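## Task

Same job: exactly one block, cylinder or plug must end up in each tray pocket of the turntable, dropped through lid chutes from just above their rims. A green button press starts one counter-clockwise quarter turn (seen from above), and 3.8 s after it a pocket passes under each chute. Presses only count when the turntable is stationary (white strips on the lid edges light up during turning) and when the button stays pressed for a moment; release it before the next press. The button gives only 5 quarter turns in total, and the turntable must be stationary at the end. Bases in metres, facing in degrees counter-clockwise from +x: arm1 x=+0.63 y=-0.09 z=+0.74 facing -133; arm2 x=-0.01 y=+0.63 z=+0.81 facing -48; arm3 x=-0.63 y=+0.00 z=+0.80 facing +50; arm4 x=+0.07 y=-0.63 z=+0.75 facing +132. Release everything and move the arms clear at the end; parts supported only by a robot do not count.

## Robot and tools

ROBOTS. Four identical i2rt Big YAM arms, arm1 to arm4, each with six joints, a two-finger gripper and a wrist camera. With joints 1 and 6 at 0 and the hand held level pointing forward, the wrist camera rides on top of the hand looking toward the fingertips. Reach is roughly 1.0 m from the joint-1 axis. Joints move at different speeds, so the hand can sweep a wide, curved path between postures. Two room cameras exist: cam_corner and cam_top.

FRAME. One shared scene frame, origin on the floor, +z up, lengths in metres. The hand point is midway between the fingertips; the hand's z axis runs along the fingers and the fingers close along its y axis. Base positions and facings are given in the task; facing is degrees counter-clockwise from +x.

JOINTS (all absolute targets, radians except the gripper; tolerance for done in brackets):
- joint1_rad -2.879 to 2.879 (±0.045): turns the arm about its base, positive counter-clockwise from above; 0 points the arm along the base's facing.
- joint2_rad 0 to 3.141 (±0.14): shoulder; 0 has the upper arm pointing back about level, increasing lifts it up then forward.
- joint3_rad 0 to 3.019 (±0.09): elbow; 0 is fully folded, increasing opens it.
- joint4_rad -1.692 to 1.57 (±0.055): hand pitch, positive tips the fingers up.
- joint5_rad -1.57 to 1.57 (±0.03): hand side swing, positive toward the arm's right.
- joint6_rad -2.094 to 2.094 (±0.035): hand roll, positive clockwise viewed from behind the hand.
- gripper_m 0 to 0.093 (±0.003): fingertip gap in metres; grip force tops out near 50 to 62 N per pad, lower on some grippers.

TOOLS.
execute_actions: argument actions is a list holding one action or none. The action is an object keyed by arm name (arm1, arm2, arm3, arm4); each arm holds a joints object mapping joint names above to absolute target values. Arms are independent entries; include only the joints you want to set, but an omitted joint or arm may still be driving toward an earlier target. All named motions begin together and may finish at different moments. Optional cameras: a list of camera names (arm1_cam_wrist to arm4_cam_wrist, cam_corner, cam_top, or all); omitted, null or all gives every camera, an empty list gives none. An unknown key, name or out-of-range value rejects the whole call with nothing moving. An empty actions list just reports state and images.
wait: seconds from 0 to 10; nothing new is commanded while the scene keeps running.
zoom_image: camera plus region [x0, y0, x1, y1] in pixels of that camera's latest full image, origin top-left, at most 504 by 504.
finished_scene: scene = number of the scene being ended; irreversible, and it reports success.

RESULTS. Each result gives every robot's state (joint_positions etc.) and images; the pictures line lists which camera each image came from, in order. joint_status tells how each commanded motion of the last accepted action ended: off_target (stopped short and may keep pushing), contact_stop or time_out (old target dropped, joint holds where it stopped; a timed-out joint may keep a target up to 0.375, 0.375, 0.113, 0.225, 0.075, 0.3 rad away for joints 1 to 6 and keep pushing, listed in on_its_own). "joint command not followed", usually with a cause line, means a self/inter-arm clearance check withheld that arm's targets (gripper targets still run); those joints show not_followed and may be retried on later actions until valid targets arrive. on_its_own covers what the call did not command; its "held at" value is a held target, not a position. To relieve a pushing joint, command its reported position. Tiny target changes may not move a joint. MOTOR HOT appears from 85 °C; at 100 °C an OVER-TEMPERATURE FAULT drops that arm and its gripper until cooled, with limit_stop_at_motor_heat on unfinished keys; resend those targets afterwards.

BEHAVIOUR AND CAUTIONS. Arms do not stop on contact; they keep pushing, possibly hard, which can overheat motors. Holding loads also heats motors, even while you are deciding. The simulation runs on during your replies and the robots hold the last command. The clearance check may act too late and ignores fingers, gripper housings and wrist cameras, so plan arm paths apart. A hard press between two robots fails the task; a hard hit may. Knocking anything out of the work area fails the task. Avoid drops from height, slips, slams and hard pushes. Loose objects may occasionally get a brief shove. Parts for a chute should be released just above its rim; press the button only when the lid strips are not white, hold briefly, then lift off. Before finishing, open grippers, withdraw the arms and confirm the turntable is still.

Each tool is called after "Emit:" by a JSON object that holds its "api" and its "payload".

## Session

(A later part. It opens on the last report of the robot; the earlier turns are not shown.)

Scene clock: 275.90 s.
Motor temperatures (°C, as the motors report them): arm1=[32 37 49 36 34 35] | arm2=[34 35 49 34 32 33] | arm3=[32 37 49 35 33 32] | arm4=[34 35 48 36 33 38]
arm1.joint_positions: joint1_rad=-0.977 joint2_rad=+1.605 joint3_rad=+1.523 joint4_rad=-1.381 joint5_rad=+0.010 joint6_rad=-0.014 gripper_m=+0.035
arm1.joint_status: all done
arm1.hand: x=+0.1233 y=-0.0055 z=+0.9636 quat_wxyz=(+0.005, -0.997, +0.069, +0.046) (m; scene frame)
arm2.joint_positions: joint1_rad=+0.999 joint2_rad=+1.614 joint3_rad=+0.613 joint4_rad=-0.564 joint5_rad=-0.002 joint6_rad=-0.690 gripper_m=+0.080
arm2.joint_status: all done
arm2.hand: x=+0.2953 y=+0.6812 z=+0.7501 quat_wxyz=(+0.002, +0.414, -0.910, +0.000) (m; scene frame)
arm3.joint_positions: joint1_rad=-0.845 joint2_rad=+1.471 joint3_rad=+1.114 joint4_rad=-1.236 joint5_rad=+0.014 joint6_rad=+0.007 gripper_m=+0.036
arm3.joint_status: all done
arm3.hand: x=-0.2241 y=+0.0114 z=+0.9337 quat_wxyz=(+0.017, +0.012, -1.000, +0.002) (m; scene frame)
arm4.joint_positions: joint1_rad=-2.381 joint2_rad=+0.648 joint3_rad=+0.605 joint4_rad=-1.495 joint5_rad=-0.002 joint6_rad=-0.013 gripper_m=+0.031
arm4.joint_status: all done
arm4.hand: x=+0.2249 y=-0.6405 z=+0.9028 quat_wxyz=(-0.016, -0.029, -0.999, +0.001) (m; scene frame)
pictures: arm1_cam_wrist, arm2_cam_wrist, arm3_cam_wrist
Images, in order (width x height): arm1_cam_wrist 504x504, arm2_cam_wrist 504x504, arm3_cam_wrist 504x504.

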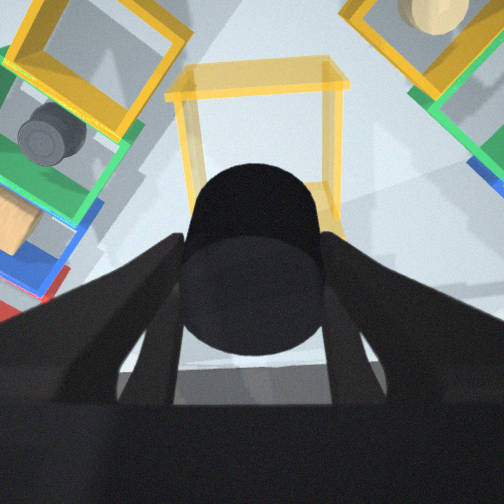

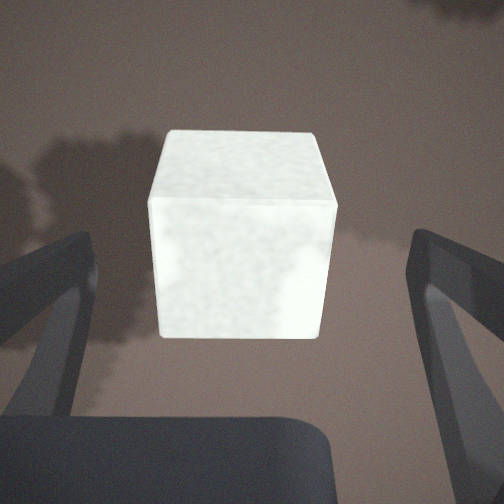

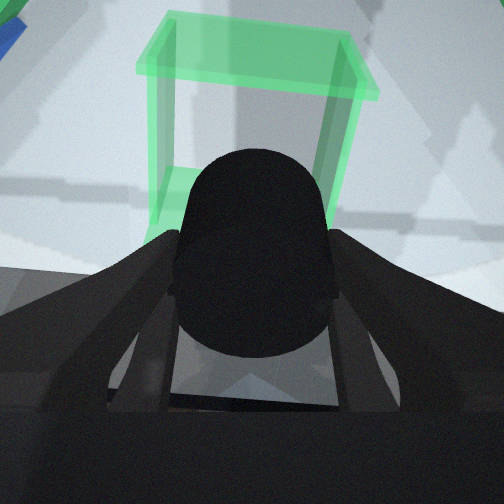

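Emit:
{"api": "execute_actions", "payload": {"actions": [{"arm1":{"joints":{"joint1_rad":-1.005}},"arm2":{"joints":{"gripper_m":0.018}},"arm3":{"joints":{"joint2_rad":1.42,"joint4_rad":-1.2}},"arm4":{"joints":{"joint1_rad":-0.578}}}], "cameras": ["arm1_cam_wrist","arm3_cam_wrist"]}}

Emit:
{"api": "execute_actions", "payload": {"actions": [{"arm2":{"joints":{"joint2_rad":0.95,"joint4_rad":-1.22}},"arm4":{"joints":{"joint3_rad":1.0,"joint4_rad":-1.62}}}], "cameras": ["arm2_cam_wrist"]}}

Emit:
{"api": "execute_actions", "payload": {"actions": [{"arm2":{"joints":{"joint1_rad":-0.70,"joint2_rad":0.8,"joint3_rad":0.85,"joint4_rad":-1.5,"joint6_rad":0.09}},"arm4":{"joints":{"joint2_rad":1.31,"joint3_rad":1.22,"joint4_rad":-1.405}}}], "cameras": ["arm4_cam_wrist","arm2_cam_wrist","cam_top"]}}

Scene clock: 300.80 s.
Motor temperatures (°C, as the motors report them): arm1=[32 37 53 36 34 35] | arm2=[34 36 48 34 32 33] | arm3=[32 38 47 35 33 32] | arm4=[34 35 47 36 33 37]
arm1.joint_positions: joint1_rad=-1.002 joint2_rad=+1.605 joint3_rad=+1.523 joint4_rad=-1.381 joint5_rad=+0.010 joint6_rad=-0.014 gripper_m=+0.035
arm1.joint_status: all done
arm1.hand: x=+0.1254 y=+0.0068 z=+0.9635 quat_wxyz=(+0.006, -0.996, +0.081, +0.046) (m; scene frame)
arm2.joint_positions: joint1_rad=+0.999 joint2_rad=+1.614 joint3_rad=+0.613 joint4_rad=-0.564 joint5_rad=-0.002 joint6_rad=-0.690 gripper_m=+0.039
arm2.joint_status: gripper_m off_target (ended at +0.039, target +0.018)
arm2.hand: x=+0.2953 y=+0.6812 z=+0.7501 quat_wxyz=(+0.002, +0.415, -0.910, +0.000) (m; scene frame)
arm3.joint_positions: joint1_rad=-0.845 joint2_rad=+1.437 joint3_rad=+1.114 joint4_rad=-1.217 joint5_rad=+0.014 joint6_rad=+0.007 gripper_m=+0.036
arm3.joint_status: all done
arm3.hand: x=-0.2197 y=+0.0114 z=+0.9467 quat_wxyz=(-0.010, +0.012, -1.000, +0.001) (m; scene frame)
arm4.joint_positions: joint1_rad=-0.588 joint2_rad=+0.648 joint3_rad=+0.605 joint4_rad=-1.495 joint5_rad=+0.000 joint6_rad=-0.013 gripper_m=+0.031
arm4.joint_status: all done
arm4.hand: x=+0.0526 y=-0.4811 z=+0.9026 quat_wxyz=(-0.010, +0.763, -0.647, -0.012) (m; scene frame)
pictures: arm1_cam_wrist, arm3_cam_wrist
Images, in order (width x height): arm1_cam_wrist 504x504, arm3_cam_wrist 504x504.

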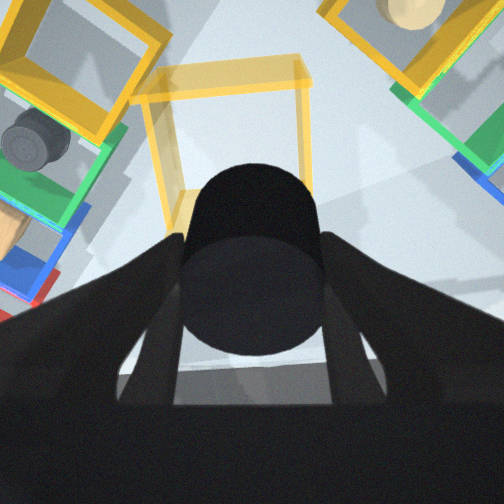

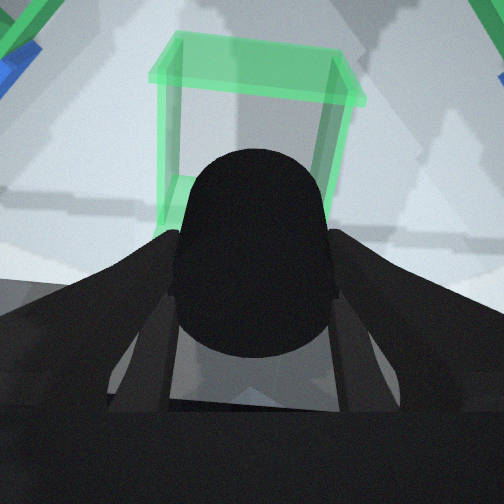

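Scene clock: 302.13 s.
Motor temperatures (°C, as the motors report them): arm1=[32 37 53 36 34 35] | arm2=[34 36 48 34 32 33] | arm3=[32 38 47 35 33 32] | arm4=[34 35 48 36 33 37]
arm1.joint_positions: joint1_rad=-1.002 joint2_rad=+1.605 joint3_rad=+1.523 joint4_rad=-1.381 joint5_rad=+0.010 joint6_rad=-0.014 gripper_m=+0.035
arm1.joint_status: not commanded
arm1.hand: x=+0.1254 y=+0.0068 z=+0.9635 quat_wxyz=(+0.006, -0.996, +0.081, +0.046) (m; scene frame)
arm2.joint_positions: joint1_rad=+0.999 joint2_rad=+0.947 joint3_rad=+0.613 joint4_rad=-1.209 joint5_rad=-0.002 joint6_rad=-0.690 gripper_m=+0.039
arm2.joint_status: all done
arm2.hand: x=+0.2078 y=+0.6672 z=+0.9192 quat_wxyz=(-0.010, +0.415, -0.910, +0.003) (m; scene frame)
arm3.joint_positions: joint1_rad=-0.845 joint2_rad=+1.437 joint3_rad=+1.114 joint4_rad=-1.217 joint5_rad=+0.014 joint6_rad=+0.007 gripper_m=+0.036
arm3.joint_status: not commanded
arm3.hand: x=-0.2197 y=+0.0114 z=+0.9467 quat_wxyz=(-0.010, +0.012, -1.000, +0.001) (m; scene frame)
arm4.joint_positions: joint1_rad=-0.588 joint2_rad=+0.648 joint3_rad=+0.954 joint4_rad=-1.611 joint5_rad=+0.000 joint6_rad=-0.013 gripper_m=+0.031
arm4.joint_status: all done
arm4.hand: x=+0.0467 y=-0.4420 z=+1.0425 quat_wxyz=(-0.086, +0.756, -0.641, -0.099) (m; scene frame)
pictures: arm2_cam_wrist
Images, in order (width x height): arm2_cam_wrist 504x504.

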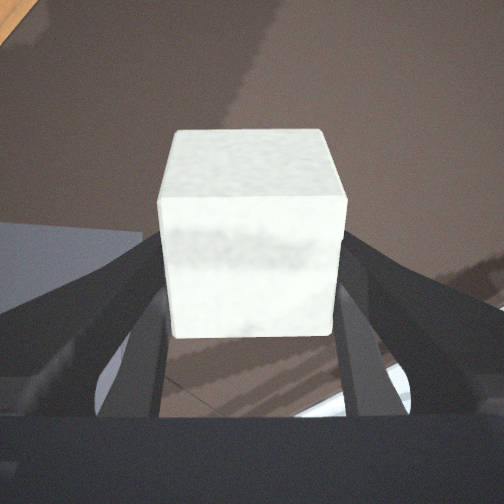

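Scene clock: 303.97 s.
Motor temperatures (°C, as the motors report them): arm1=[32 37 53 36 34 35] | arm2=[34 35 48 34 32 33] | arm3=[32 38 47 35 33 32] | arm4=[34 35 48 36 33 37]
arm1.joint_positions: joint1_rad=-1.002 joint2_rad=+1.605 joint3_rad=+1.523 joint4_rad=-1.381 joint5_rad=+0.010 joint6_rad=-0.014 gripper_m=+0.035
arm1.joint_status: not commanded
arm1.hand: x=+0.1254 y=+0.0068 z=+0.9635 quat_wxyz=(+0.006, -0.996, +0.081, +0.046) (m; scene frame)
arm2.joint_positions: joint1_rad=-0.696 joint2_rad=+0.797 joint3_rad=+0.830 joint4_rad=-1.489 joint5_rad=-0.001 joint6_rad=+0.080 gripper_m=+0.039
arm2.joint_status: all done
arm2.hand: x=-0.0034 y=+0.4156 z=+1.0325 quat_wxyz=(-0.042, -0.719, -0.692, +0.042) (m; scene frame)
arm3.joint_positions: joint1_rad=-0.845 joint2_rad=+1.437 joint3_rad=+1.114 joint4_rad=-1.217 joint5_rad=+0.014 joint6_rad=+0.007 gripper_m=+0.036
arm3.joint_status: not commanded
arm3.hand: x=-0.2197 y=+0.0114 z=+0.9467 quat_wxyz=(-0.010, +0.012, -1.000, +0.001) (m; scene frame)
arm4.joint_positions: joint1_rad=-0.588 joint2_rad=+1.330 joint3_rad=+1.193 joint4_rad=-1.413 joint5_rad=+0.000 joint6_rad=-0.013 gripper_m=+0.031
arm4.joint_status: all done
arm4.hand: x=+0.0178 y=-0.2530 z=+0.9676 quat_wxyz=(-0.006, +0.763, -0.647, -0.007) (m; scene frame)
pictures: arm2_cam_wrist, arm4_cam_wrist, cam_top
Images, in order (width x height): arm2_cam_wrist 504x504, arm4_cam_wrist 504x504, cam_top 504x504.

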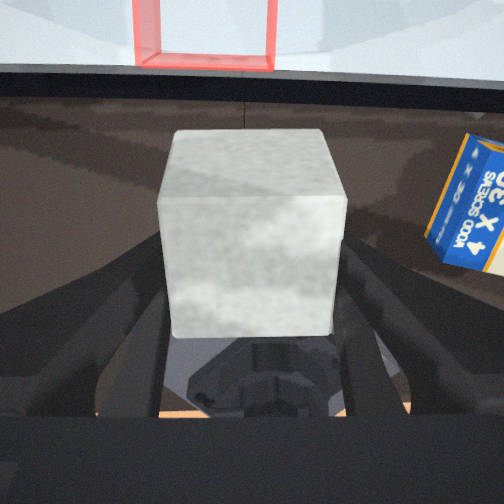

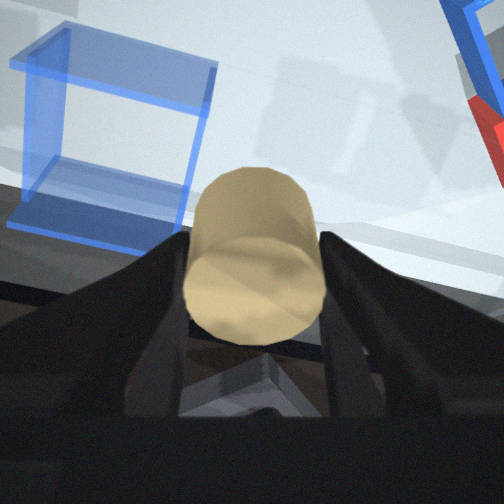

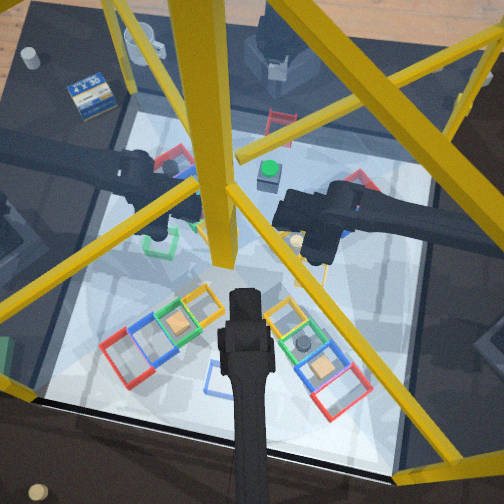

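Emit:
{"api": "zoom_image", "payload": {"camera": "arm4_cam_wrist", "region": [0, 0, 280, 280]}}

Region (0, 0, 280, 280) of arm4_cam_wrist's 504x504 image, scaled by 1.800, with more detail than that image has.

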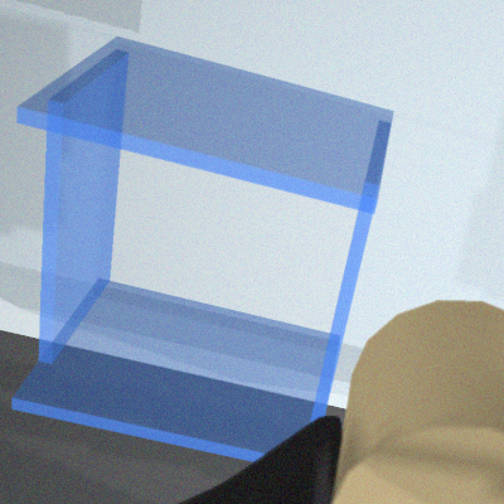

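Emit:
{"api": "execute_actions", "payload": {"actions": [{"arm1":{"joints":{"joint1_rad":-0.988,"joint6_rad":-0.17}},"arm2":{"joints":{"joint2_rad":1.112,"joint3_rad":1.19,"joint4_rad":-1.245}},"arm4":{"joints":{"joint1_rad":-0.46,"joint2_rad":1.35,"joint6_rad":0.26}}}], "cameras": ["arm1_cam_wrist","arm4_cam_wrist"]}}

Emit:
{"api": "execute_actions", "payload": {"actions": [{"arm2":{"joints":{"joint2_rad":1.453}}}], "cameras": ["arm2_cam_wrist"]}}

Scene clock: 344.10 s.
Motor temperatures (°C, as the motors report them): arm1=[32 37 54 36 34 35] | arm2=[34 34 53 34 32 33] | arm3=[32 38 47 35 33 32] | arm4=[34 36 50 36 33 37]
arm1.joint_positions: joint1_rad=-0.996 joint2_rad=+1.605 joint3_rad=+1.523 joint4_rad=-1.381 joint5_rad=+0.010 joint6_rad=-0.161 gripper_m=+0.035
arm1.joint_status: all done
arm1.hand: x=+0.1249 y=+0.0039 z=+0.9635 quat_wxyz=(+0.009, -0.999, +0.004, +0.045) (m; scene frame)
arm2.joint_positions: joint1_rad=-0.696 joint2_rad=+1.114 joint3_rad=+1.145 joint4_rad=-1.254 joint5_rad=-0.001 joint6_rad=+0.080 gripper_m=+0.039
arm2.joint_status: all done
arm2.hand: x=+0.0038 y=+0.2503 z=+1.0972 quat_wxyz=(-0.129, -0.709, -0.683, +0.119) (m; scene frame)
arm3.joint_positions: joint1_rad=-0.845 joint2_rad=+1.437 joint3_rad=+1.114 joint4_rad=-1.217 joint5_rad=+0.014 joint6_rad=+0.007 gripper_m=+0.036
arm3.joint_status: not commanded
arm3.hand: x=-0.2197 y=+0.0114 z=+0.9467 quat_wxyz=(-0.010, +0.012, -1.000, +0.001) (m; scene frame)
arm4.joint_positions: joint1_rad=-0.457 joint2_rad=+1.338 joint3_rad=+1.193 joint4_rad=-1.413 joint5_rad=+0.000 joint6_rad=+0.245 gripper_m=+0.031
arm4.joint_status: all done
arm4.hand: x=-0.0312 y=-0.2632 z=+0.9651 quat_wxyz=(-0.002, +0.721, -0.693, -0.005) (m; scene frame)
pictures: arm1_cam_wrist, arm4_cam_wrist
Images, in order (width x height): arm1_cam_wrist 504x504, arm4_cam_wrist 504x504.

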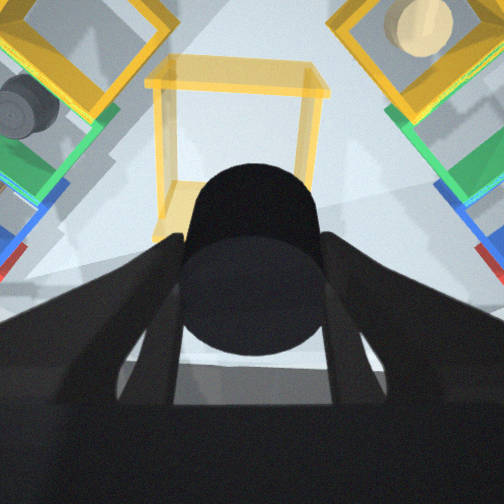

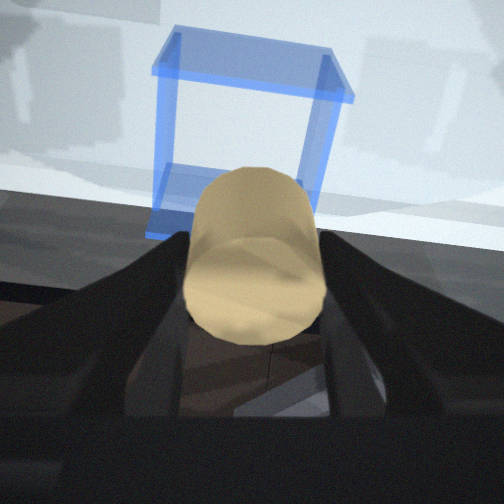

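Scene clock: 345.37 s.
Motor temperatures (°C, as the motors report them): arm1=[32 37 54 36 34 35] | arm2=[34 35 53 34 32 33] | arm3=[32 38 47 35 33 32] | arm4=[34 36 50 36 33 37]
arm1.joint_positions: joint1_rad=-0.996 joint2_rad=+1.605 joint3_rad=+1.523 joint4_rad=-1.381 joint5_rad=+0.010 joint6_rad=-0.162 gripper_m=+0.035
arm1.joint_status: not commanded
arm1.hand: x=+0.1249 y=+0.0039 z=+0.9635 quat_wxyz=(+0.009, -0.999, +0.004, +0.045) (m; scene frame)
arm2.joint_positions: joint1_rad=-0.696 joint2_rad=+1.455 joint3_rad=+1.162 joint4_rad=-1.254 joint5_rad=-0.001 joint6_rad=+0.080 gripper_m=+0.039
arm2.joint_status: all done
arm2.hand: x=+0.0043 y=+0.2142 z=+0.9744 quat_wxyz=(-0.008, -0.721, -0.693, +0.012) (m; scene frame)
arm3.joint_positions: joint1_rad=-0.845 joint2_rad=+1.437 joint3_rad=+1.114 joint4_rad=-1.217 joint5_rad=+0.014 joint6_rad=+0.007 gripper_m=+0.036
arm3.joint_status: not commanded
arm3.hand: x=-0.2197 y=+0.0114 z=+0.9467 quat_wxyz=(-0.010, +0.012, -1.000, +0.001) (m; scene frame)
arm4.joint_positions: joint1_rad=-0.457 joint2_rad=+1.338 joint3_rad=+1.193 joint4_rad=-1.413 joint5_rad=+0.000 joint6_rad=+0.245 gripper_m=+0.031
arm4.joint_status: not commanded
arm4.hand: x=-0.0312 y=-0.2632 z=+0.9651 quat_wxyz=(-0.002, +0.720, -0.694, -0.005) (m; scene frame)
pictures: arm2_cam_wrist
Images, in order (width x height): arm2_cam_wrist 504x504.

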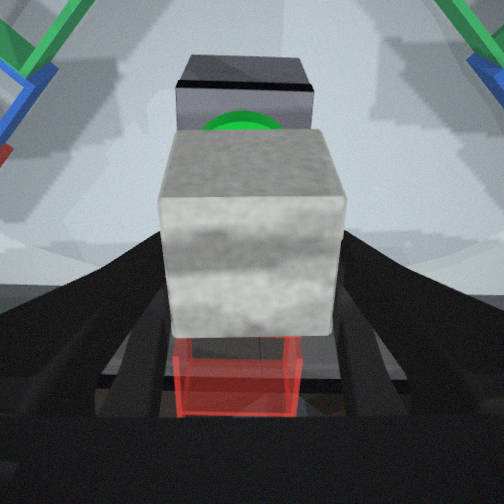

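Emit:
{"api": "execute_actions", "payload": {"actions": [{"arm1":{"joints":{"joint1_rad":-0.978}},"arm4":{"joints":{"joint4_rad":-1.445}}}], "cameras": ["arm1_cam_wrist","arm4_cam_wrist"]}}

Scene clock: 369.67 s.
Motor temperatures (°C, as the motors report them): arm1=[32 38 55 36 34 35] | arm2=[34 36 54 34 32 33] | arm3=[32 38 47 35 33 32] | arm4=[34 36 50 36 33 36]
arm1.joint_positions: joint1_rad=-0.985 joint2_rad=+1.605 joint3_rad=+1.523 joint4_rad=-1.381 joint5_rad=+0.010 joint6_rad=-0.162 gripper_m=+0.035
arm1.joint_status: all done
arm1.hand: x=+0.1239 y=-0.0016 z=+0.9636 quat_wxyz=(+0.008, -0.999, -0.002, +0.045) (m; scene frame)
arm2.joint_positions: joint1_rad=-0.696 joint2_rad=+1.455 joint3_rad=+1.162 joint4_rad=-1.254 joint5_rad=-0.001 joint6_rad=+0.080 gripper_m=+0.039
arm2.joint_status: not commanded
arm2.hand: x=+0.0043 y=+0.2142 z=+0.9744 quat_wxyz=(-0.008, -0.721, -0.693, +0.012) (m; scene frame)
arm3.joint_positions: joint1_rad=-0.845 joint2_rad=+1.437 joint3_rad=+1.114 joint4_rad=-1.217 joint5_rad=+0.014 joint6_rad=+0.007 gripper_m=+0.036
arm3.joint_status: not commanded
arm3.hand: x=-0.2197 y=+0.0114 z=+0.9467 quat_wxyz=(-0.010, +0.012, -1.000, +0.001) (m; scene frame)
arm4.joint_positions: joint1_rad=-0.457 joint2_rad=+1.338 joint3_rad=+1.193 joint4_rad=-1.435 joint5_rad=+0.000 joint6_rad=+0.245 gripper_m=+0.031
arm4.joint_status: all done
arm4.hand: x=-0.0297 y=-0.2684 z=+0.9651 quat_wxyz=(+0.003, +0.720, -0.694, +0.004) (m; scene frame)
pictures: arm1_cam_wrist, arm4_cam_wrist
Images, in order (width x height): arm1_cam_wrist 504x504, arm4_cam_wrist 504x504.

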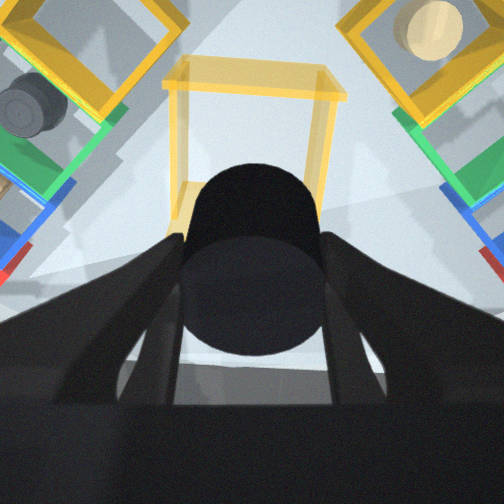

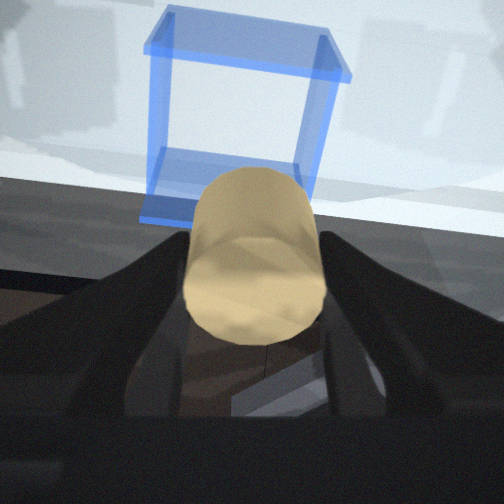

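Emit:
{"api": "execute_actions", "payload": {"actions": [{"arm2":{"joints":{"joint2_rad":1.58}}}], "cameras": []}}

Emit:
{"api": "execute_actions", "payload": {"actions": [{"arm2":{"joints":{"joint2_rad":1.112}}}], "cameras": []}}

Emit:
{"api": "execute_actions", "payload": {"actions": [{"arm2":{"joints":{"joint1_rad":-0.645,"joint3_rad":0.852,"joint4_rad":-1.295}}}], "cameras": []}}

Emit:
{"api": "wait", "payload": {"seconds": 0.55}}

Emit:
{"api": "execute_actions", "payload": {"actions": [{"arm1":{"joints":{"gripper_m":0.065}},"arm4":{"joints":{"gripper_m":0.06}}}], "cameras": ["cam_top","arm2_cam_wrist"]}}

Scene clock: 379.20 s.
Motor temperatures (°C, as the motors report them): arm1=[32 38 55 36 34 35] | arm2=[34 36 54 34 32 33] | arm3=[32 38 47 35 33 32] | arm4=[34 36 50 36 33 36]
arm1.joint_positions: joint1_rad=-0.985 joint2_rad=+1.605 joint3_rad=+1.523 joint4_rad=-1.381 joint5_rad=+0.010 joint6_rad=-0.162 gripper_m=+0.035
arm1.joint_status: not commanded
arm1.hand: x=+0.1239 y=-0.0016 z=+0.9636 quat_wxyz=(+0.008, -0.999, -0.002, +0.045) (m; scene frame)
arm2.joint_positions: joint1_rad=-0.696 joint2_rad=+1.554 joint3_rad=+1.176 joint4_rad=-1.256 joint5_rad=-0.001 joint6_rad=+0.081 gripper_m=+0.039
arm2.joint_status: all done
arm2.hand: x=+0.0042 y=+0.2082 z=+0.9401 quat_wxyz=(+0.024, -0.721, -0.692, -0.017) (m; scene frame)
arm3.joint_positions: joint1_rad=-0.845 joint2_rad=+1.437 joint3_rad=+1.114 joint4_rad=-1.217 joint5_rad=+0.014 joint6_rad=+0.007 gripper_m=+0.036
arm3.joint_status: not commanded
arm3.hand: x=-0.2197 y=+0.0114 z=+0.9467 quat_wxyz=(-0.010, +0.012, -1.000, +0.001) (m; scene frame)
arm4.joint_positions: joint1_rad=-0.457 joint2_rad=+1.338 joint3_rad=+1.193 joint4_rad=-1.435 joint5_rad=+0.000 joint6_rad=+0.245 gripper_m=+0.031
arm4.joint_status: not commanded
arm4.hand: x=-0.0297 y=-0.2684 z=+0.9651 quat_wxyz=(+0.003, +0.720, -0.694, +0.004) (m; scene frame)
pictures: none
No camera images: the call's "cameras" was empty. Leave "cameras" out to get every camera's image.

Scene clock: 380.57 s.
Motor temperatures (°C, as the motors report them): arm1=[32 38 55 36 34 35] | arm2=[34 36 54 34 32 33] | arm3=[32 38 47 35 33 32] | arm4=[34 36 50 36 33 36]
arm1.joint_positions: joint1_rad=-0.985 joint2_rad=+1.605 joint3_rad=+1.523 joint4_rad=-1.381 joint5_rad=+0.010 joint6_rad=-0.162 gripper_m=+0.035
arm1.joint_status: not commanded
arm1.hand: x=+0.1239 y=-0.0016 z=+0.9636 quat_wxyz=(+0.008, -0.999, -0.002, +0.045) (m; scene frame)
arm2.joint_positions: joint1_rad=-0.696 joint2_rad=+1.110 joint3_rad=+1.176 joint4_rad=-1.255 joint5_rad=-0.001 joint6_rad=+0.081 gripper_m=+0.039
arm2.joint_status: all done
arm2.hand: x=+0.0041 y=+0.2447 z=+1.1131 quat_wxyz=(-0.142, -0.707, -0.680, +0.130) (m; scene frame)
arm3.joint_positions: joint1_rad=-0.845 joint2_rad=+1.437 joint3_rad=+1.114 joint4_rad=-1.217 joint5_rad=+0.014 joint6_rad=+0.007 gripper_m=+0.036
arm3.joint_status: not commanded
arm3.hand: x=-0.2197 y=+0.0114 z=+0.9467 quat_wxyz=(-0.010, +0.012, -1.000, +0.001) (m; scene frame)
arm4.joint_positions: joint1_rad=-0.457 joint2_rad=+1.338 joint3_rad=+1.193 joint4_rad=-1.435 joint5_rad=+0.000 joint6_rad=+0.245 gripper_m=+0.031
arm4.joint_status: not commanded
arm4.hand: x=-0.0297 y=-0.2684 z=+0.9651 quat_wxyz=(+0.003, +0.720, -0.694, +0.004) (m; scene frame)
pictures: none
No camera images: the call's "cameras" was empty. Leave "cameras" out to get every camera's image.

Scene clock: 381.60 s.
Motor temperatures (°C, as the motors report them): arm1=[32 38 55 36 34 35] | arm2=[34 36 54 34 32 33] | arm3=[32 38 47 35 33 32] | arm4=[34 35 50 36 33 36]
arm1.joint_positions: joint1_rad=-0.985 joint2_rad=+1.605 joint3_rad=+1.523 joint4_rad=-1.381 joint5_rad=+0.010 joint6_rad=-0.162 gripper_m=+0.035
arm1.joint_status: not commanded
arm1.hand: x=+0.1239 y=-0.0016 z=+0.9636 quat_wxyz=(+0.008, -0.999, -0.002, +0.045) (m; scene frame)
arm2.joint_positions: joint1_rad=-0.646 joint2_rad=+1.111 joint3_rad=+0.845 joint4_rad=-1.288 joint5_rad=-0.001 joint6_rad=+0.081 gripper_m=+0.039
arm2.joint_status: all done
arm2.hand: x=+0.0134 y=+0.3447 z=+0.9692 quat_wxyz=(-0.006, -0.704, -0.711, +0.009) (m; scene frame)
arm3.joint_positions: joint1_rad=-0.845 joint2_rad=+1.437 joint3_rad=+1.114 joint4_rad=-1.217 joint5_rad=+0.014 joint6_rad=+0.007 gripper_m=+0.036
arm3.joint_status: not commanded
arm3.hand: x=-0.2197 y=+0.0114 z=+0.9467 quat_wxyz=(-0.010, +0.012, -1.000, +0.001) (m; scene frame)
arm4.joint_positions: joint1_rad=-0.457 joint2_rad=+1.338 joint3_rad=+1.193 joint4_rad=-1.435 joint5_rad=+0.000 joint6_rad=+0.245 gripper_m=+0.031
arm4.joint_status: not commanded
arm4.hand: x=-0.0297 y=-0.2684 z=+0.9651 quat_wxyz=(+0.003, +0.720, -0.694, +0.004) (m; scene frame)
pictures: none
No camera images: the call's "cameras" was empty. Leave "cameras" out to get every camera's image.

Scene clock: 382.17 s.
Motor temperatures (°C, as the motors report them): arm1=[32 38 55 36 34 35] | arm2=[34 36 54 34 32 33] | arm3=[32 38 47 35 33 32] | arm4=[34 35 50 36 33 36]
arm1.joint_positions: joint1_rad=-0.985 joint2_rad=+1.605 joint3_rad=+1.523 joint4_rad=-1.381 joint5_rad=+0.010 joint6_rad=-0.162 gripper_m=+0.035
arm1.joint_status: not commanded
arm1.hand: x=+0.1239 y=-0.0016 z=+0.9636 quat_wxyz=(+0.008, -0.999, -0.002, +0.045) (m; scene frame)
arm2.joint_positions: joint1_rad=-0.646 joint2_rad=+1.111 joint3_rad=+0.845 joint4_rad=-1.288 joint5_rad=-0.001 joint6_rad=+0.081 gripper_m=+0.039
arm2.joint_status: all done
arm2.hand: x=+0.0134 y=+0.3447 z=+0.9692 quat_wxyz=(-0.006, -0.704, -0.711, +0.009) (m; scene frame)
arm3.joint_positions: joint1_rad=-0.845 joint2_rad=+1.437 joint3_rad=+1.114 joint4_rad=-1.217 joint5_rad=+0.014 joint6_rad=+0.007 gripper_m=+0.036
arm3.joint_status: not commanded
arm3.hand: x=-0.2197 y=+0.0114 z=+0.9467 quat_wxyz=(-0.010, +0.012, -1.000, +0.001) (m; scene frame)
arm4.joint_positions: joint1_rad=-0.457 joint2_rad=+1.338 joint3_rad=+1.193 joint4_rad=-1.435 joint5_rad=+0.000 joint6_rad=+0.245 gripper_m=+0.031
arm4.joint_status: not commanded
arm4.hand: x=-0.0297 y=-0.2684 z=+0.9651 quat_wxyz=(+0.003, +0.720, -0.694, +0.004) (m; scene frame)
wait: 0.57 s; at rest by 0.27 s
pictures: arm1_cam_wrist, arm2_cam_wrist, arm3_cam_wrist, arm4_cam_wrist, cam_corner, cam_top
Images, in order (width x height): arm1_cam_wrist 504x504, arm2_cam_wrist 504x504, arm3_cam_wrist 504x504, arm4_cam_wrist 504x504, cam_corner 504x504, cam_top 504x504.

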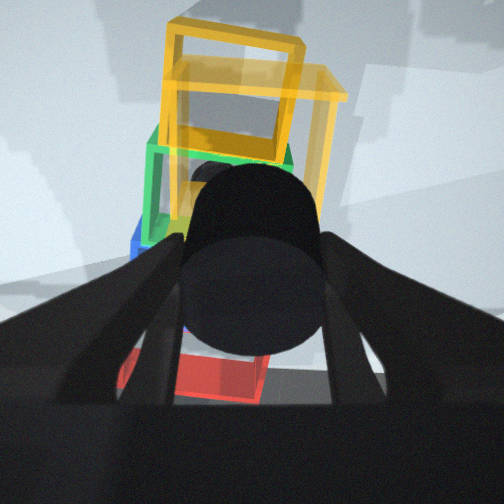

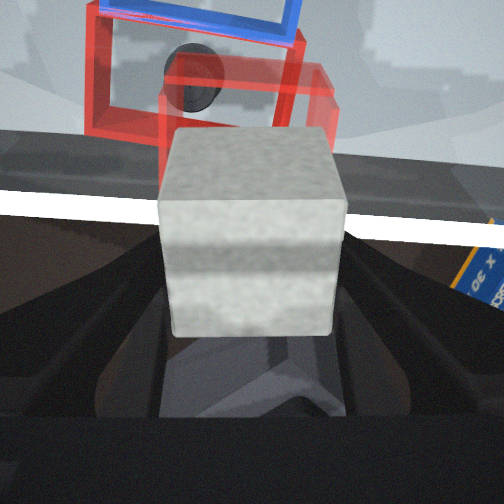

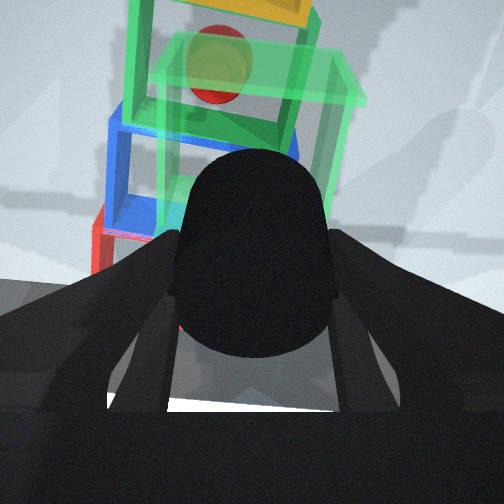

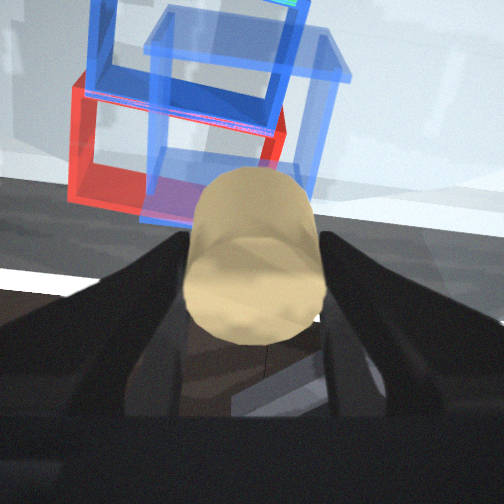

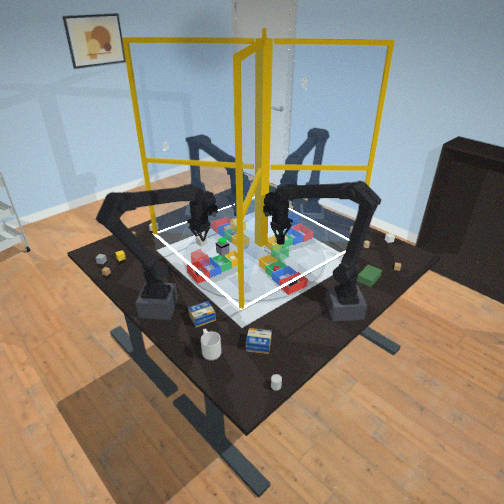

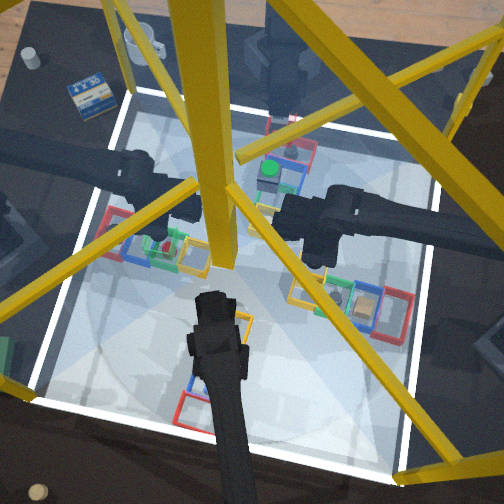

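Scene clock: 382.77 s.
Motor temperatures (°C, as the motors report them): arm1=[32 38 55 36 34 35] | arm2=[34 36 53 34 32 33] | arm3=[32 38 47 35 33 32] | arm4=[34 35 50 36 33 36]
arm1.joint_positions: joint1_rad=-0.985 joint2_rad=+1.605 joint3_rad=+1.523 joint4_rad=-1.381 joint5_rad=+0.010 joint6_rad=-0.162 gripper_m=+0.065
arm1.joint_status: all done
arm1.hand: x=+0.1239 y=-0.0016 z=+0.9636 quat_wxyz=(+0.008, -0.999, -0.002, +0.045) (m; scene frame)
arm2.joint_positions: joint1_rad=-0.646 joint2_rad=+1.111 joint3_rad=+0.845 joint4_rad=-1.288 joint5_rad=-0.001 joint6_rad=+0.081 gripper_m=+0.039
arm2.joint_status: not commanded
arm2.hand: x=+0.0134 y=+0.3447 z=+0.9692 quat_wxyz=(-0.006, -0.704, -0.711, +0.009) (m; scene frame)
arm3.joint_positions: joint1_rad=-0.845 joint2_rad=+1.437 joint3_rad=+1.114 joint4_rad=-1.217 joint5_rad=+0.014 joint6_rad=+0.007 gripper_m=+0.036
arm3.joint_status: not commanded
arm3.hand: x=-0.2197 y=+0.0114 z=+0.9467 quat_wxyz=(-0.010, +0.012, -1.000, +0.001) (m; scene frame)
arm4.joint_positions: joint1_rad=-0.457 joint2_rad=+1.338 joint3_rad=+1.193 joint4_rad=-1.435 joint5_rad=+0.000 joint6_rad=+0.246 gripper_m=+0.060
arm4.joint_status: all done
arm4.hand: x=-0.0297 y=-0.2684 z=+0.9651 quat_wxyz=(+0.003, +0.720, -0.694, +0.004) (m; scene frame)
pictures: arm2_cam_wrist, cam_top
Images, in order (width x height): arm2_cam_wrist 504x504, cam_top 504x504.

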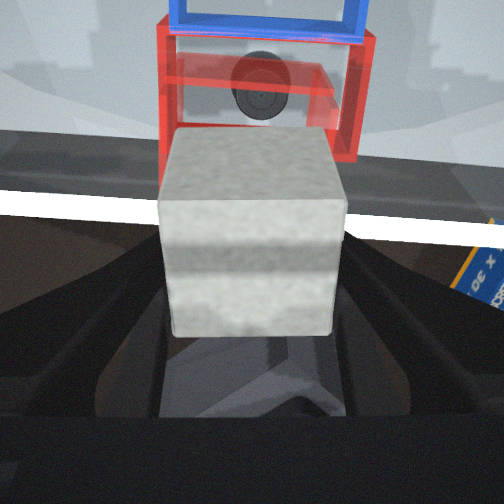

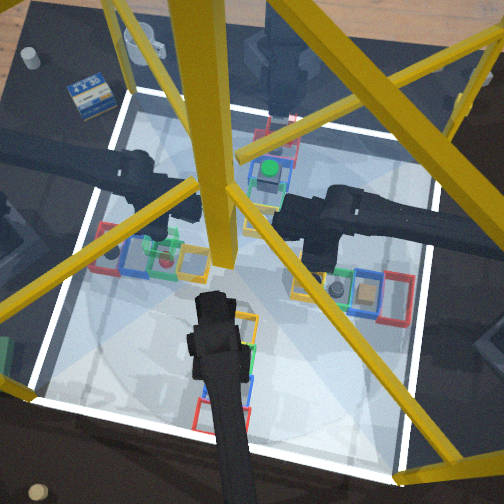

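Emit:
{"api": "execute_actions", "payload": {"actions": [{"arm1":{"joints":{"joint2_rad":0.8,"joint3_rad":1.1,"joint4_rad":-1.6}},"arm2":{"joints":{"joint1_rad":-0.70,"joint2_rad":1.068,"joint3_rad":1.19,"joint6_rad":0.17}},"arm4":{"joints":{"joint2_rad":0.85,"joint3_rad":0.9,"joint4_rad":-1.55}}}], "cameras": ["cam_top"]}}

Emit:
{"api": "execute_actions", "payload": {"actions": [{"arm1":{"joints":{"joint1_rad":0.42,"joint3_rad":0.8,"joint4_rad":-1.5,"joint6_rad":0.0,"gripper_m":0.085}},"arm2":{"joints":{"joint1_rad":-0.632,"joint3_rad":0.81,"joint4_rad":-1.295}},"arm4":{"joints":{"joint1_rad":0.73,"joint6_rad":0.0,"gripper_m":0.085}}}], "cameras": ["arm1_cam_wrist","arm2_cam_wrist","arm4_cam_wrist","cam_top"]}}

Scene clock: 442.63 s.
Motor temperatures (°C, as the motors report them): arm1=[32 38 56 36 34 35] | arm2=[34 35 52 34 32 33] | arm3=[32 39 47 35 33 32] | arm4=[34 35 51 35 33 36]
arm1.joint_positions: joint1_rad=-0.985 joint2_rad=+0.788 joint3_rad=+1.114 joint4_rad=-1.587 joint5_rad=+0.010 joint6_rad=-0.162 gripper_m=+0.065
arm1.joint_status: all done
arm1.hand: x=+0.3891 y=-0.0430 z=+1.0718 quat_wxyz=(+0.025, -0.989, -0.001, +0.145) (m; scene frame)
arm2.joint_positions: joint1_rad=-0.699 joint2_rad=+1.060 joint3_rad=+1.160 joint4_rad=-1.291 joint5_rad=-0.001 joint6_rad=+0.160 gripper_m=+0.039
arm2.joint_status: all done
arm2.hand: x=+0.0025 y=+0.2646 z=+1.1199 quat_wxyz=(-0.146, -0.734, -0.651, +0.124) (m; scene frame)
arm3.joint_positions: joint1_rad=-0.845 joint2_rad=+1.437 joint3_rad=+1.114 joint4_rad=-1.217 joint5_rad=+0.014 joint6_rad=+0.007 gripper_m=+0.036
arm3.joint_status: not commanded
arm3.hand: x=-0.2197 y=+0.0114 z=+0.9467 quat_wxyz=(-0.010, +0.012, -1.000, +0.001) (m; scene frame)
arm4.joint_positions: joint1_rad=-0.457 joint2_rad=+0.839 joint3_rad=+0.907 joint4_rad=-1.545 joint5_rad=+0.000 joint6_rad=+0.246 gripper_m=+0.060
arm4.joint_status: all done
arm4.hand: x=+0.0130 y=-0.4149 z=+0.9902 quat_wxyz=(-0.023, +0.719, -0.693, -0.040) (m; scene frame)
pictures: cam_top
Images, in order (width x height): cam_top 504x504.

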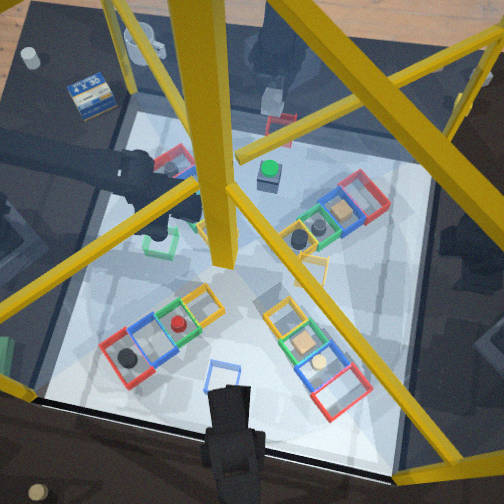

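Scene clock: 444.33 s.
Motor temperatures (°C, as the motors report them): arm1=[32 38 56 36 34 35] | arm2=[34 35 52 34 32 33] | arm3=[32 39 47 35 33 32] | arm4=[34 35 50 36 33 36]
arm1.joint_positions: joint1_rad=+0.416 joint2_rad=+0.796 joint3_rad=+0.809 joint4_rad=-1.513 joint5_rad=+0.010 joint6_rad=-0.008 gripper_m=+0.085
arm1.joint_status: all done
arm1.hand: x=+0.5593 y=-0.2772 z=+0.9500 quat_wxyz=(-0.025, -0.810, -0.585, +0.029) (m; scene frame)
arm2.joint_positions: joint1_rad=-0.632 joint2_rad=+1.069 joint3_rad=+0.804 joint4_rad=-1.291 joint5_rad=-0.001 joint6_rad=+0.160 gripper_m=+0.039
arm2.joint_status: all done
arm2.hand: x=+0.0158 y=+0.3608 z=+0.9647 quat_wxyz=(-0.006, -0.726, -0.687, +0.008) (m; scene frame)
arm3.joint_positions: joint1_rad=-0.845 joint2_rad=+1.437 joint3_rad=+1.114 joint4_rad=-1.217 joint5_rad=+0.014 joint6_rad=+0.007 gripper_m=+0.036
arm3.joint_status: not commanded
arm3.hand: x=-0.2197 y=+0.0114 z=+0.9467 quat_wxyz=(-0.010, +0.012, -1.000, +0.001) (m; scene frame)
arm4.joint_positions: joint1_rad=+0.721 joint2_rad=+0.840 joint3_rad=+0.907 joint4_rad=-1.545 joint5_rad=+0.000 joint6_rad=+0.014 gripper_m=+0.085
arm4.joint_status: all done
arm4.hand: x=-0.1472 y=-0.6045 z=+0.9904 quat_wxyz=(-0.001, +0.997, -0.062, -0.046) (m; scene frame)
pictures: arm1_cam_wrist, arm2_cam_wrist, arm4_cam_wrist, cam_top
Images, in order (width x height): arm1_cam_wrist 504x504, arm2_cam_wrist 504x504, arm4_cam_wrist 504x504, cam_top 504x504.

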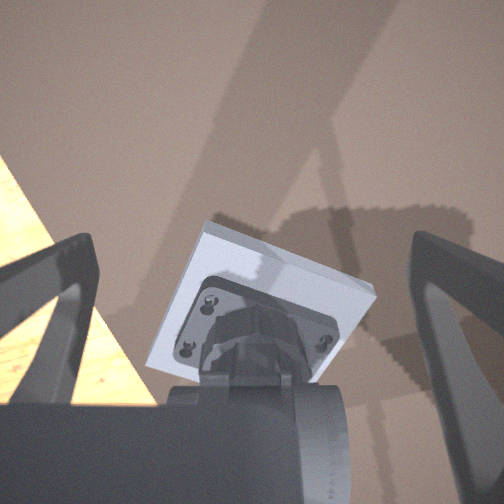

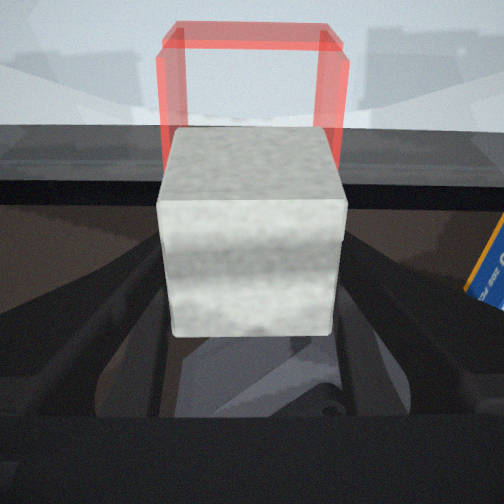

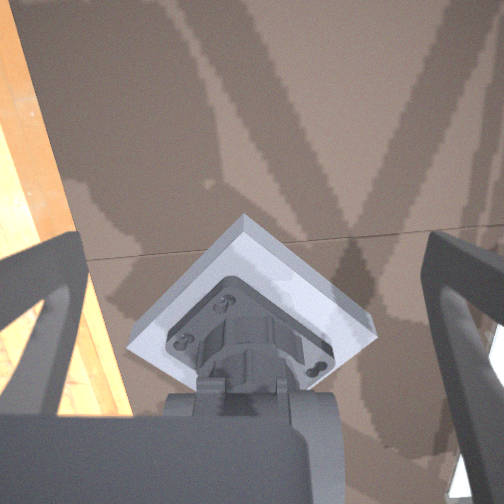

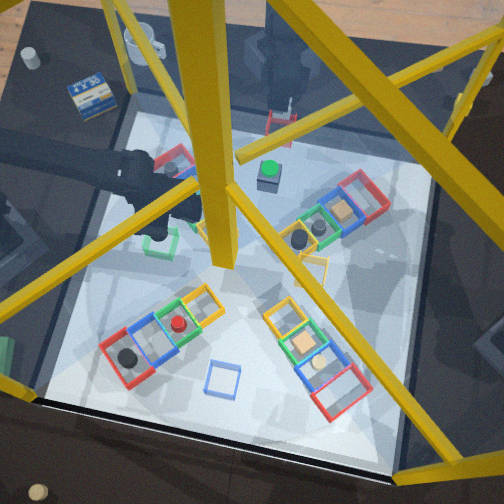

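Emit:
{"api": "execute_actions", "payload": {"actions": [{"arm1":{"joints":{"joint1_rad":0.437,"joint2_rad":1.492,"joint3_rad":1.09,"joint4_rad":-1.12}},"arm2":{"joints":{"joint1_rad":-0.70,"joint3_rad":1.19,"joint4_rad":-1.245}},"arm4":{"joints":{"joint2_rad":1.232,"joint3_rad":0.793,"joint4_rad":-1.103}}}], "cameras": ["arm1_cam_wrist","arm4_cam_wrist","cam_corner"]}}

Scene clock: 453.27 s.
Motor temperatures (°C, as the motors report them): arm1=[32 37 54 36 34 35] | arm2=[34 35 53 34 32 33] | arm3=[32 39 47 35 33 32] | arm4=[34 35 49 36 33 36]
arm1.joint_positions: joint1_rad=+0.429 joint2_rad=+1.495 joint3_rad=+1.072 joint4_rad=-1.135 joint5_rad=+0.010 joint6_rad=-0.008 gripper_m=+0.085
arm1.joint_status: all done
arm1.hand: x=+0.4989 y=-0.4764 z=+0.8533 quat_wxyz=(-0.008, -0.807, -0.591, +0.006) (m; scene frame)
arm2.joint_positions: joint1_rad=-0.699 joint2_rad=+1.062 joint3_rad=+1.159 joint4_rad=-1.252 joint5_rad=-0.001 joint6_rad=+0.161 gripper_m=+0.039
arm2.joint_status: all done
arm2.hand: x=+0.0027 y=+0.2557 z=+1.1224 quat_wxyz=(-0.159, -0.732, -0.648, +0.135) (m; scene frame)
arm3.joint_positions: joint1_rad=-0.845 joint2_rad=+1.437 joint3_rad=+1.114 joint4_rad=-1.217 joint5_rad=+0.014 joint6_rad=+0.007 gripper_m=+0.036
arm3.joint_status: not commanded
arm3.hand: x=-0.2197 y=+0.0114 z=+0.9467 quat_wxyz=(-0.010, +0.012, -1.000, +0.001) (m; scene frame)
arm4.joint_positions: joint1_rad=+0.721 joint2_rad=+1.238 joint3_rad=+0.798 joint4_rad=-1.116 joint5_rad=+0.000 joint6_rad=+0.014 gripper_m=+0.085
arm4.joint_status: all done
arm4.hand: x=-0.2348 y=-0.5951 z=+0.8540 quat_wxyz=(+0.001, +0.998, -0.062, -0.008) (m; scene frame)
pictures: arm1_cam_wrist, arm4_cam_wrist, cam_corner
Images, in order (width x height): arm1_cam_wrist 504x504, arm4_cam_wrist 504x504, cam_corner 504x504.

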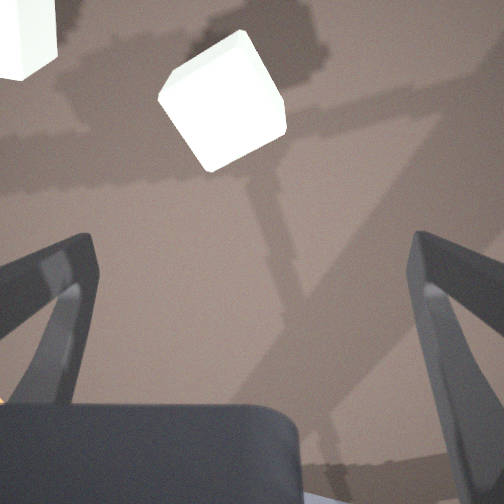

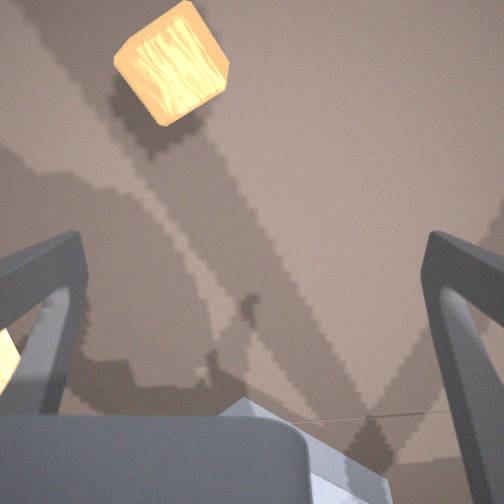

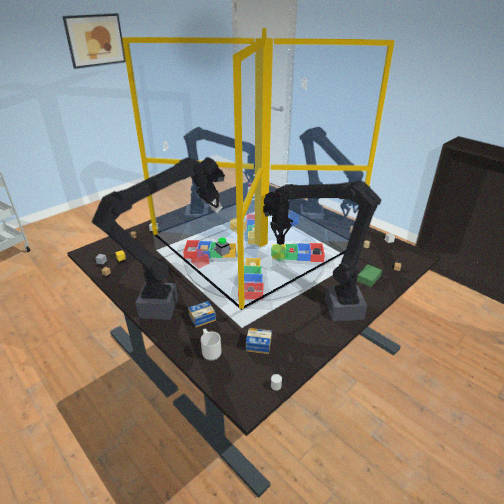

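Emit:
{"api": "zoom_image", "payload": {"camera": "arm1_cam_wrist", "region": [130, 10, 330, 200]}}

Emit:
{"api": "zoom_image", "payload": {"camera": "arm4_cam_wrist", "region": [80, 0, 280, 160]}}

Region (130, 10, 330, 200) of arm1_cam_wrist's 504x504 image, scaled by 2.520, with more detail than that image has; it fills the top 479 rows of this view, and the rest is white.

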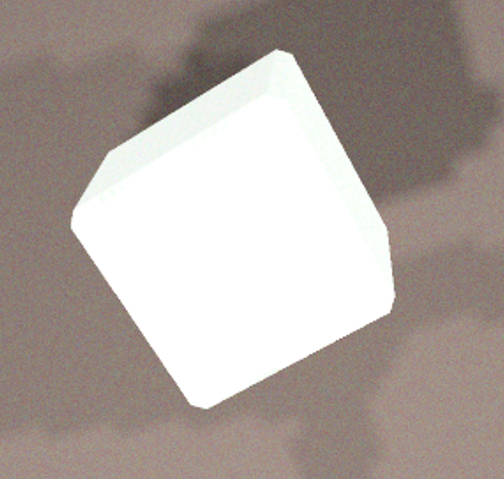

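Region (80, 0, 280, 160) of arm4_cam_wrist's 504x504 image, scaled by 2.520, with more detail than that image has; it fills the top 403 rows of this view, and the rest is white.

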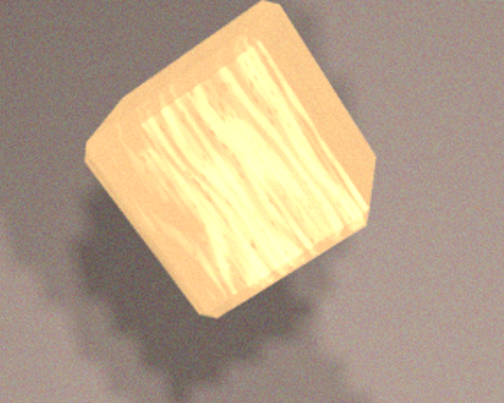

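Emit:
{"api": "execute_actions", "payload": {"actions": [{"arm1":{"joints":{"joint1_rad":0.465,"joint2_rad":1.672,"joint3_rad":0.979,"joint4_rad":-0.85,"joint6_rad":-0.52,"gripper_m":0.08}},"arm2":{"joints":{"joint2_rad":1.453}},"arm4":{"joints":{"joint1_rad":0.825,"joint2_rad":1.495,"joint3_rad":0.715,"joint4_rad":-0.763,"joint6_rad":-0.50,"gripper_m":0.075}}}], "cameras": ["arm1_cam_wrist","arm4_cam_wrist","arm2_cam_wrist"]}}

Scene clock: 479.97 s.
Motor temperatures (°C, as the motors report them): arm1=[32 37 52 36 34 35] | arm2=[34 35 56 34 32 33] | arm3=[32 39 47 35 33 32] | arm4=[34 35 48 36 33 35]
arm1.joint_positions: joint1_rad=+0.463 joint2_rad=+1.679 joint3_rad=+0.981 joint4_rad=-0.867 joint5_rad=+0.010 joint6_rad=-0.511 gripper_m=+0.080
arm1.joint_status: all done
arm1.hand: x=+0.5101 y=-0.4932 z=+0.7513 quat_wxyz=(-0.005, -0.621, -0.783, +0.004) (m; scene frame)
arm2.joint_positions: joint1_rad=-0.699 joint2_rad=+1.456 joint3_rad=+1.159 joint4_rad=-1.252 joint5_rad=-0.001 joint6_rad=+0.161 gripper_m=+0.039
arm2.joint_status: all done
arm2.hand: x=+0.0031 y=+0.2146 z=+0.9731 quat_wxyz=(-0.008, -0.749, -0.662, +0.011) (m; scene frame)
arm3.joint_positions: joint1_rad=-0.845 joint2_rad=+1.437 joint3_rad=+1.114 joint4_rad=-1.217 joint5_rad=+0.014 joint6_rad=+0.007 gripper_m=+0.036
arm3.joint_status: not commanded
arm3.hand: x=-0.2197 y=+0.0114 z=+0.9467 quat_wxyz=(-0.010, +0.012, -1.000, +0.001) (m; scene frame)
arm4.joint_positions: joint1_rad=+0.821 joint2_rad=+1.505 joint3_rad=+0.717 joint4_rad=-0.775 joint5_rad=+0.000 joint6_rad=-0.485 gripper_m=+0.075
arm4.joint_status: all done
arm4.hand: x=-0.2611 y=-0.6263 z=+0.7482 quat_wxyz=(+0.000, +0.972, +0.235, -0.004) (m; scene frame)
pictures: arm1_cam_wrist, arm2_cam_wrist, arm4_cam_wrist
Images, in order (width x height): arm1_cam_wrist 504x504, arm2_cam_wrist 504x504, arm4_cam_wrist 504x504.

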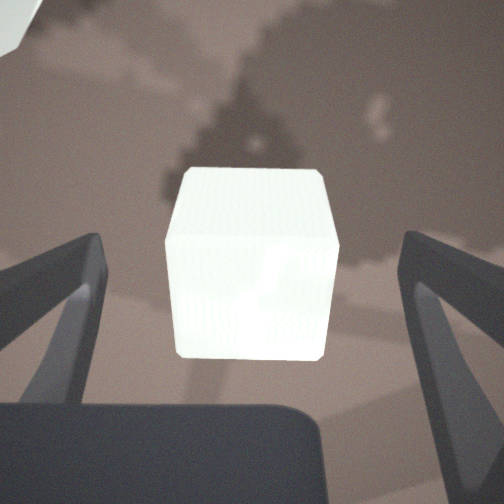

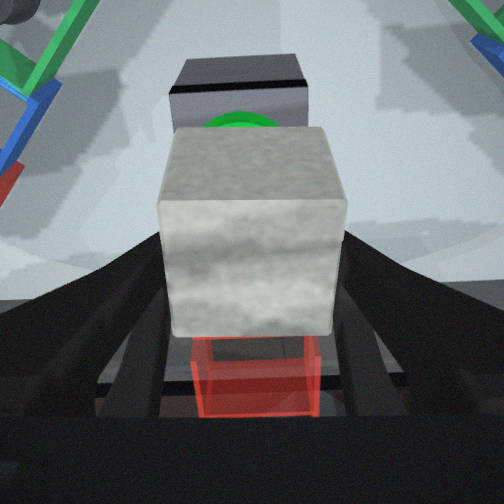

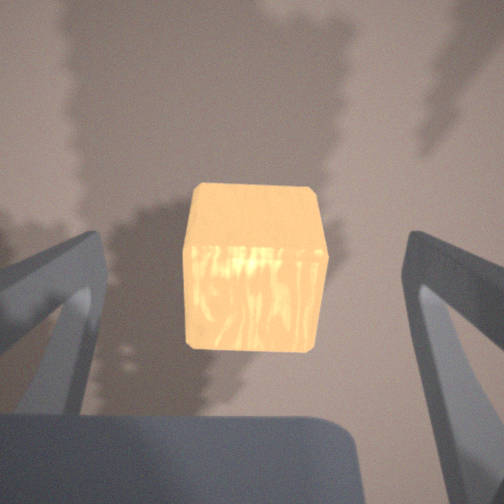

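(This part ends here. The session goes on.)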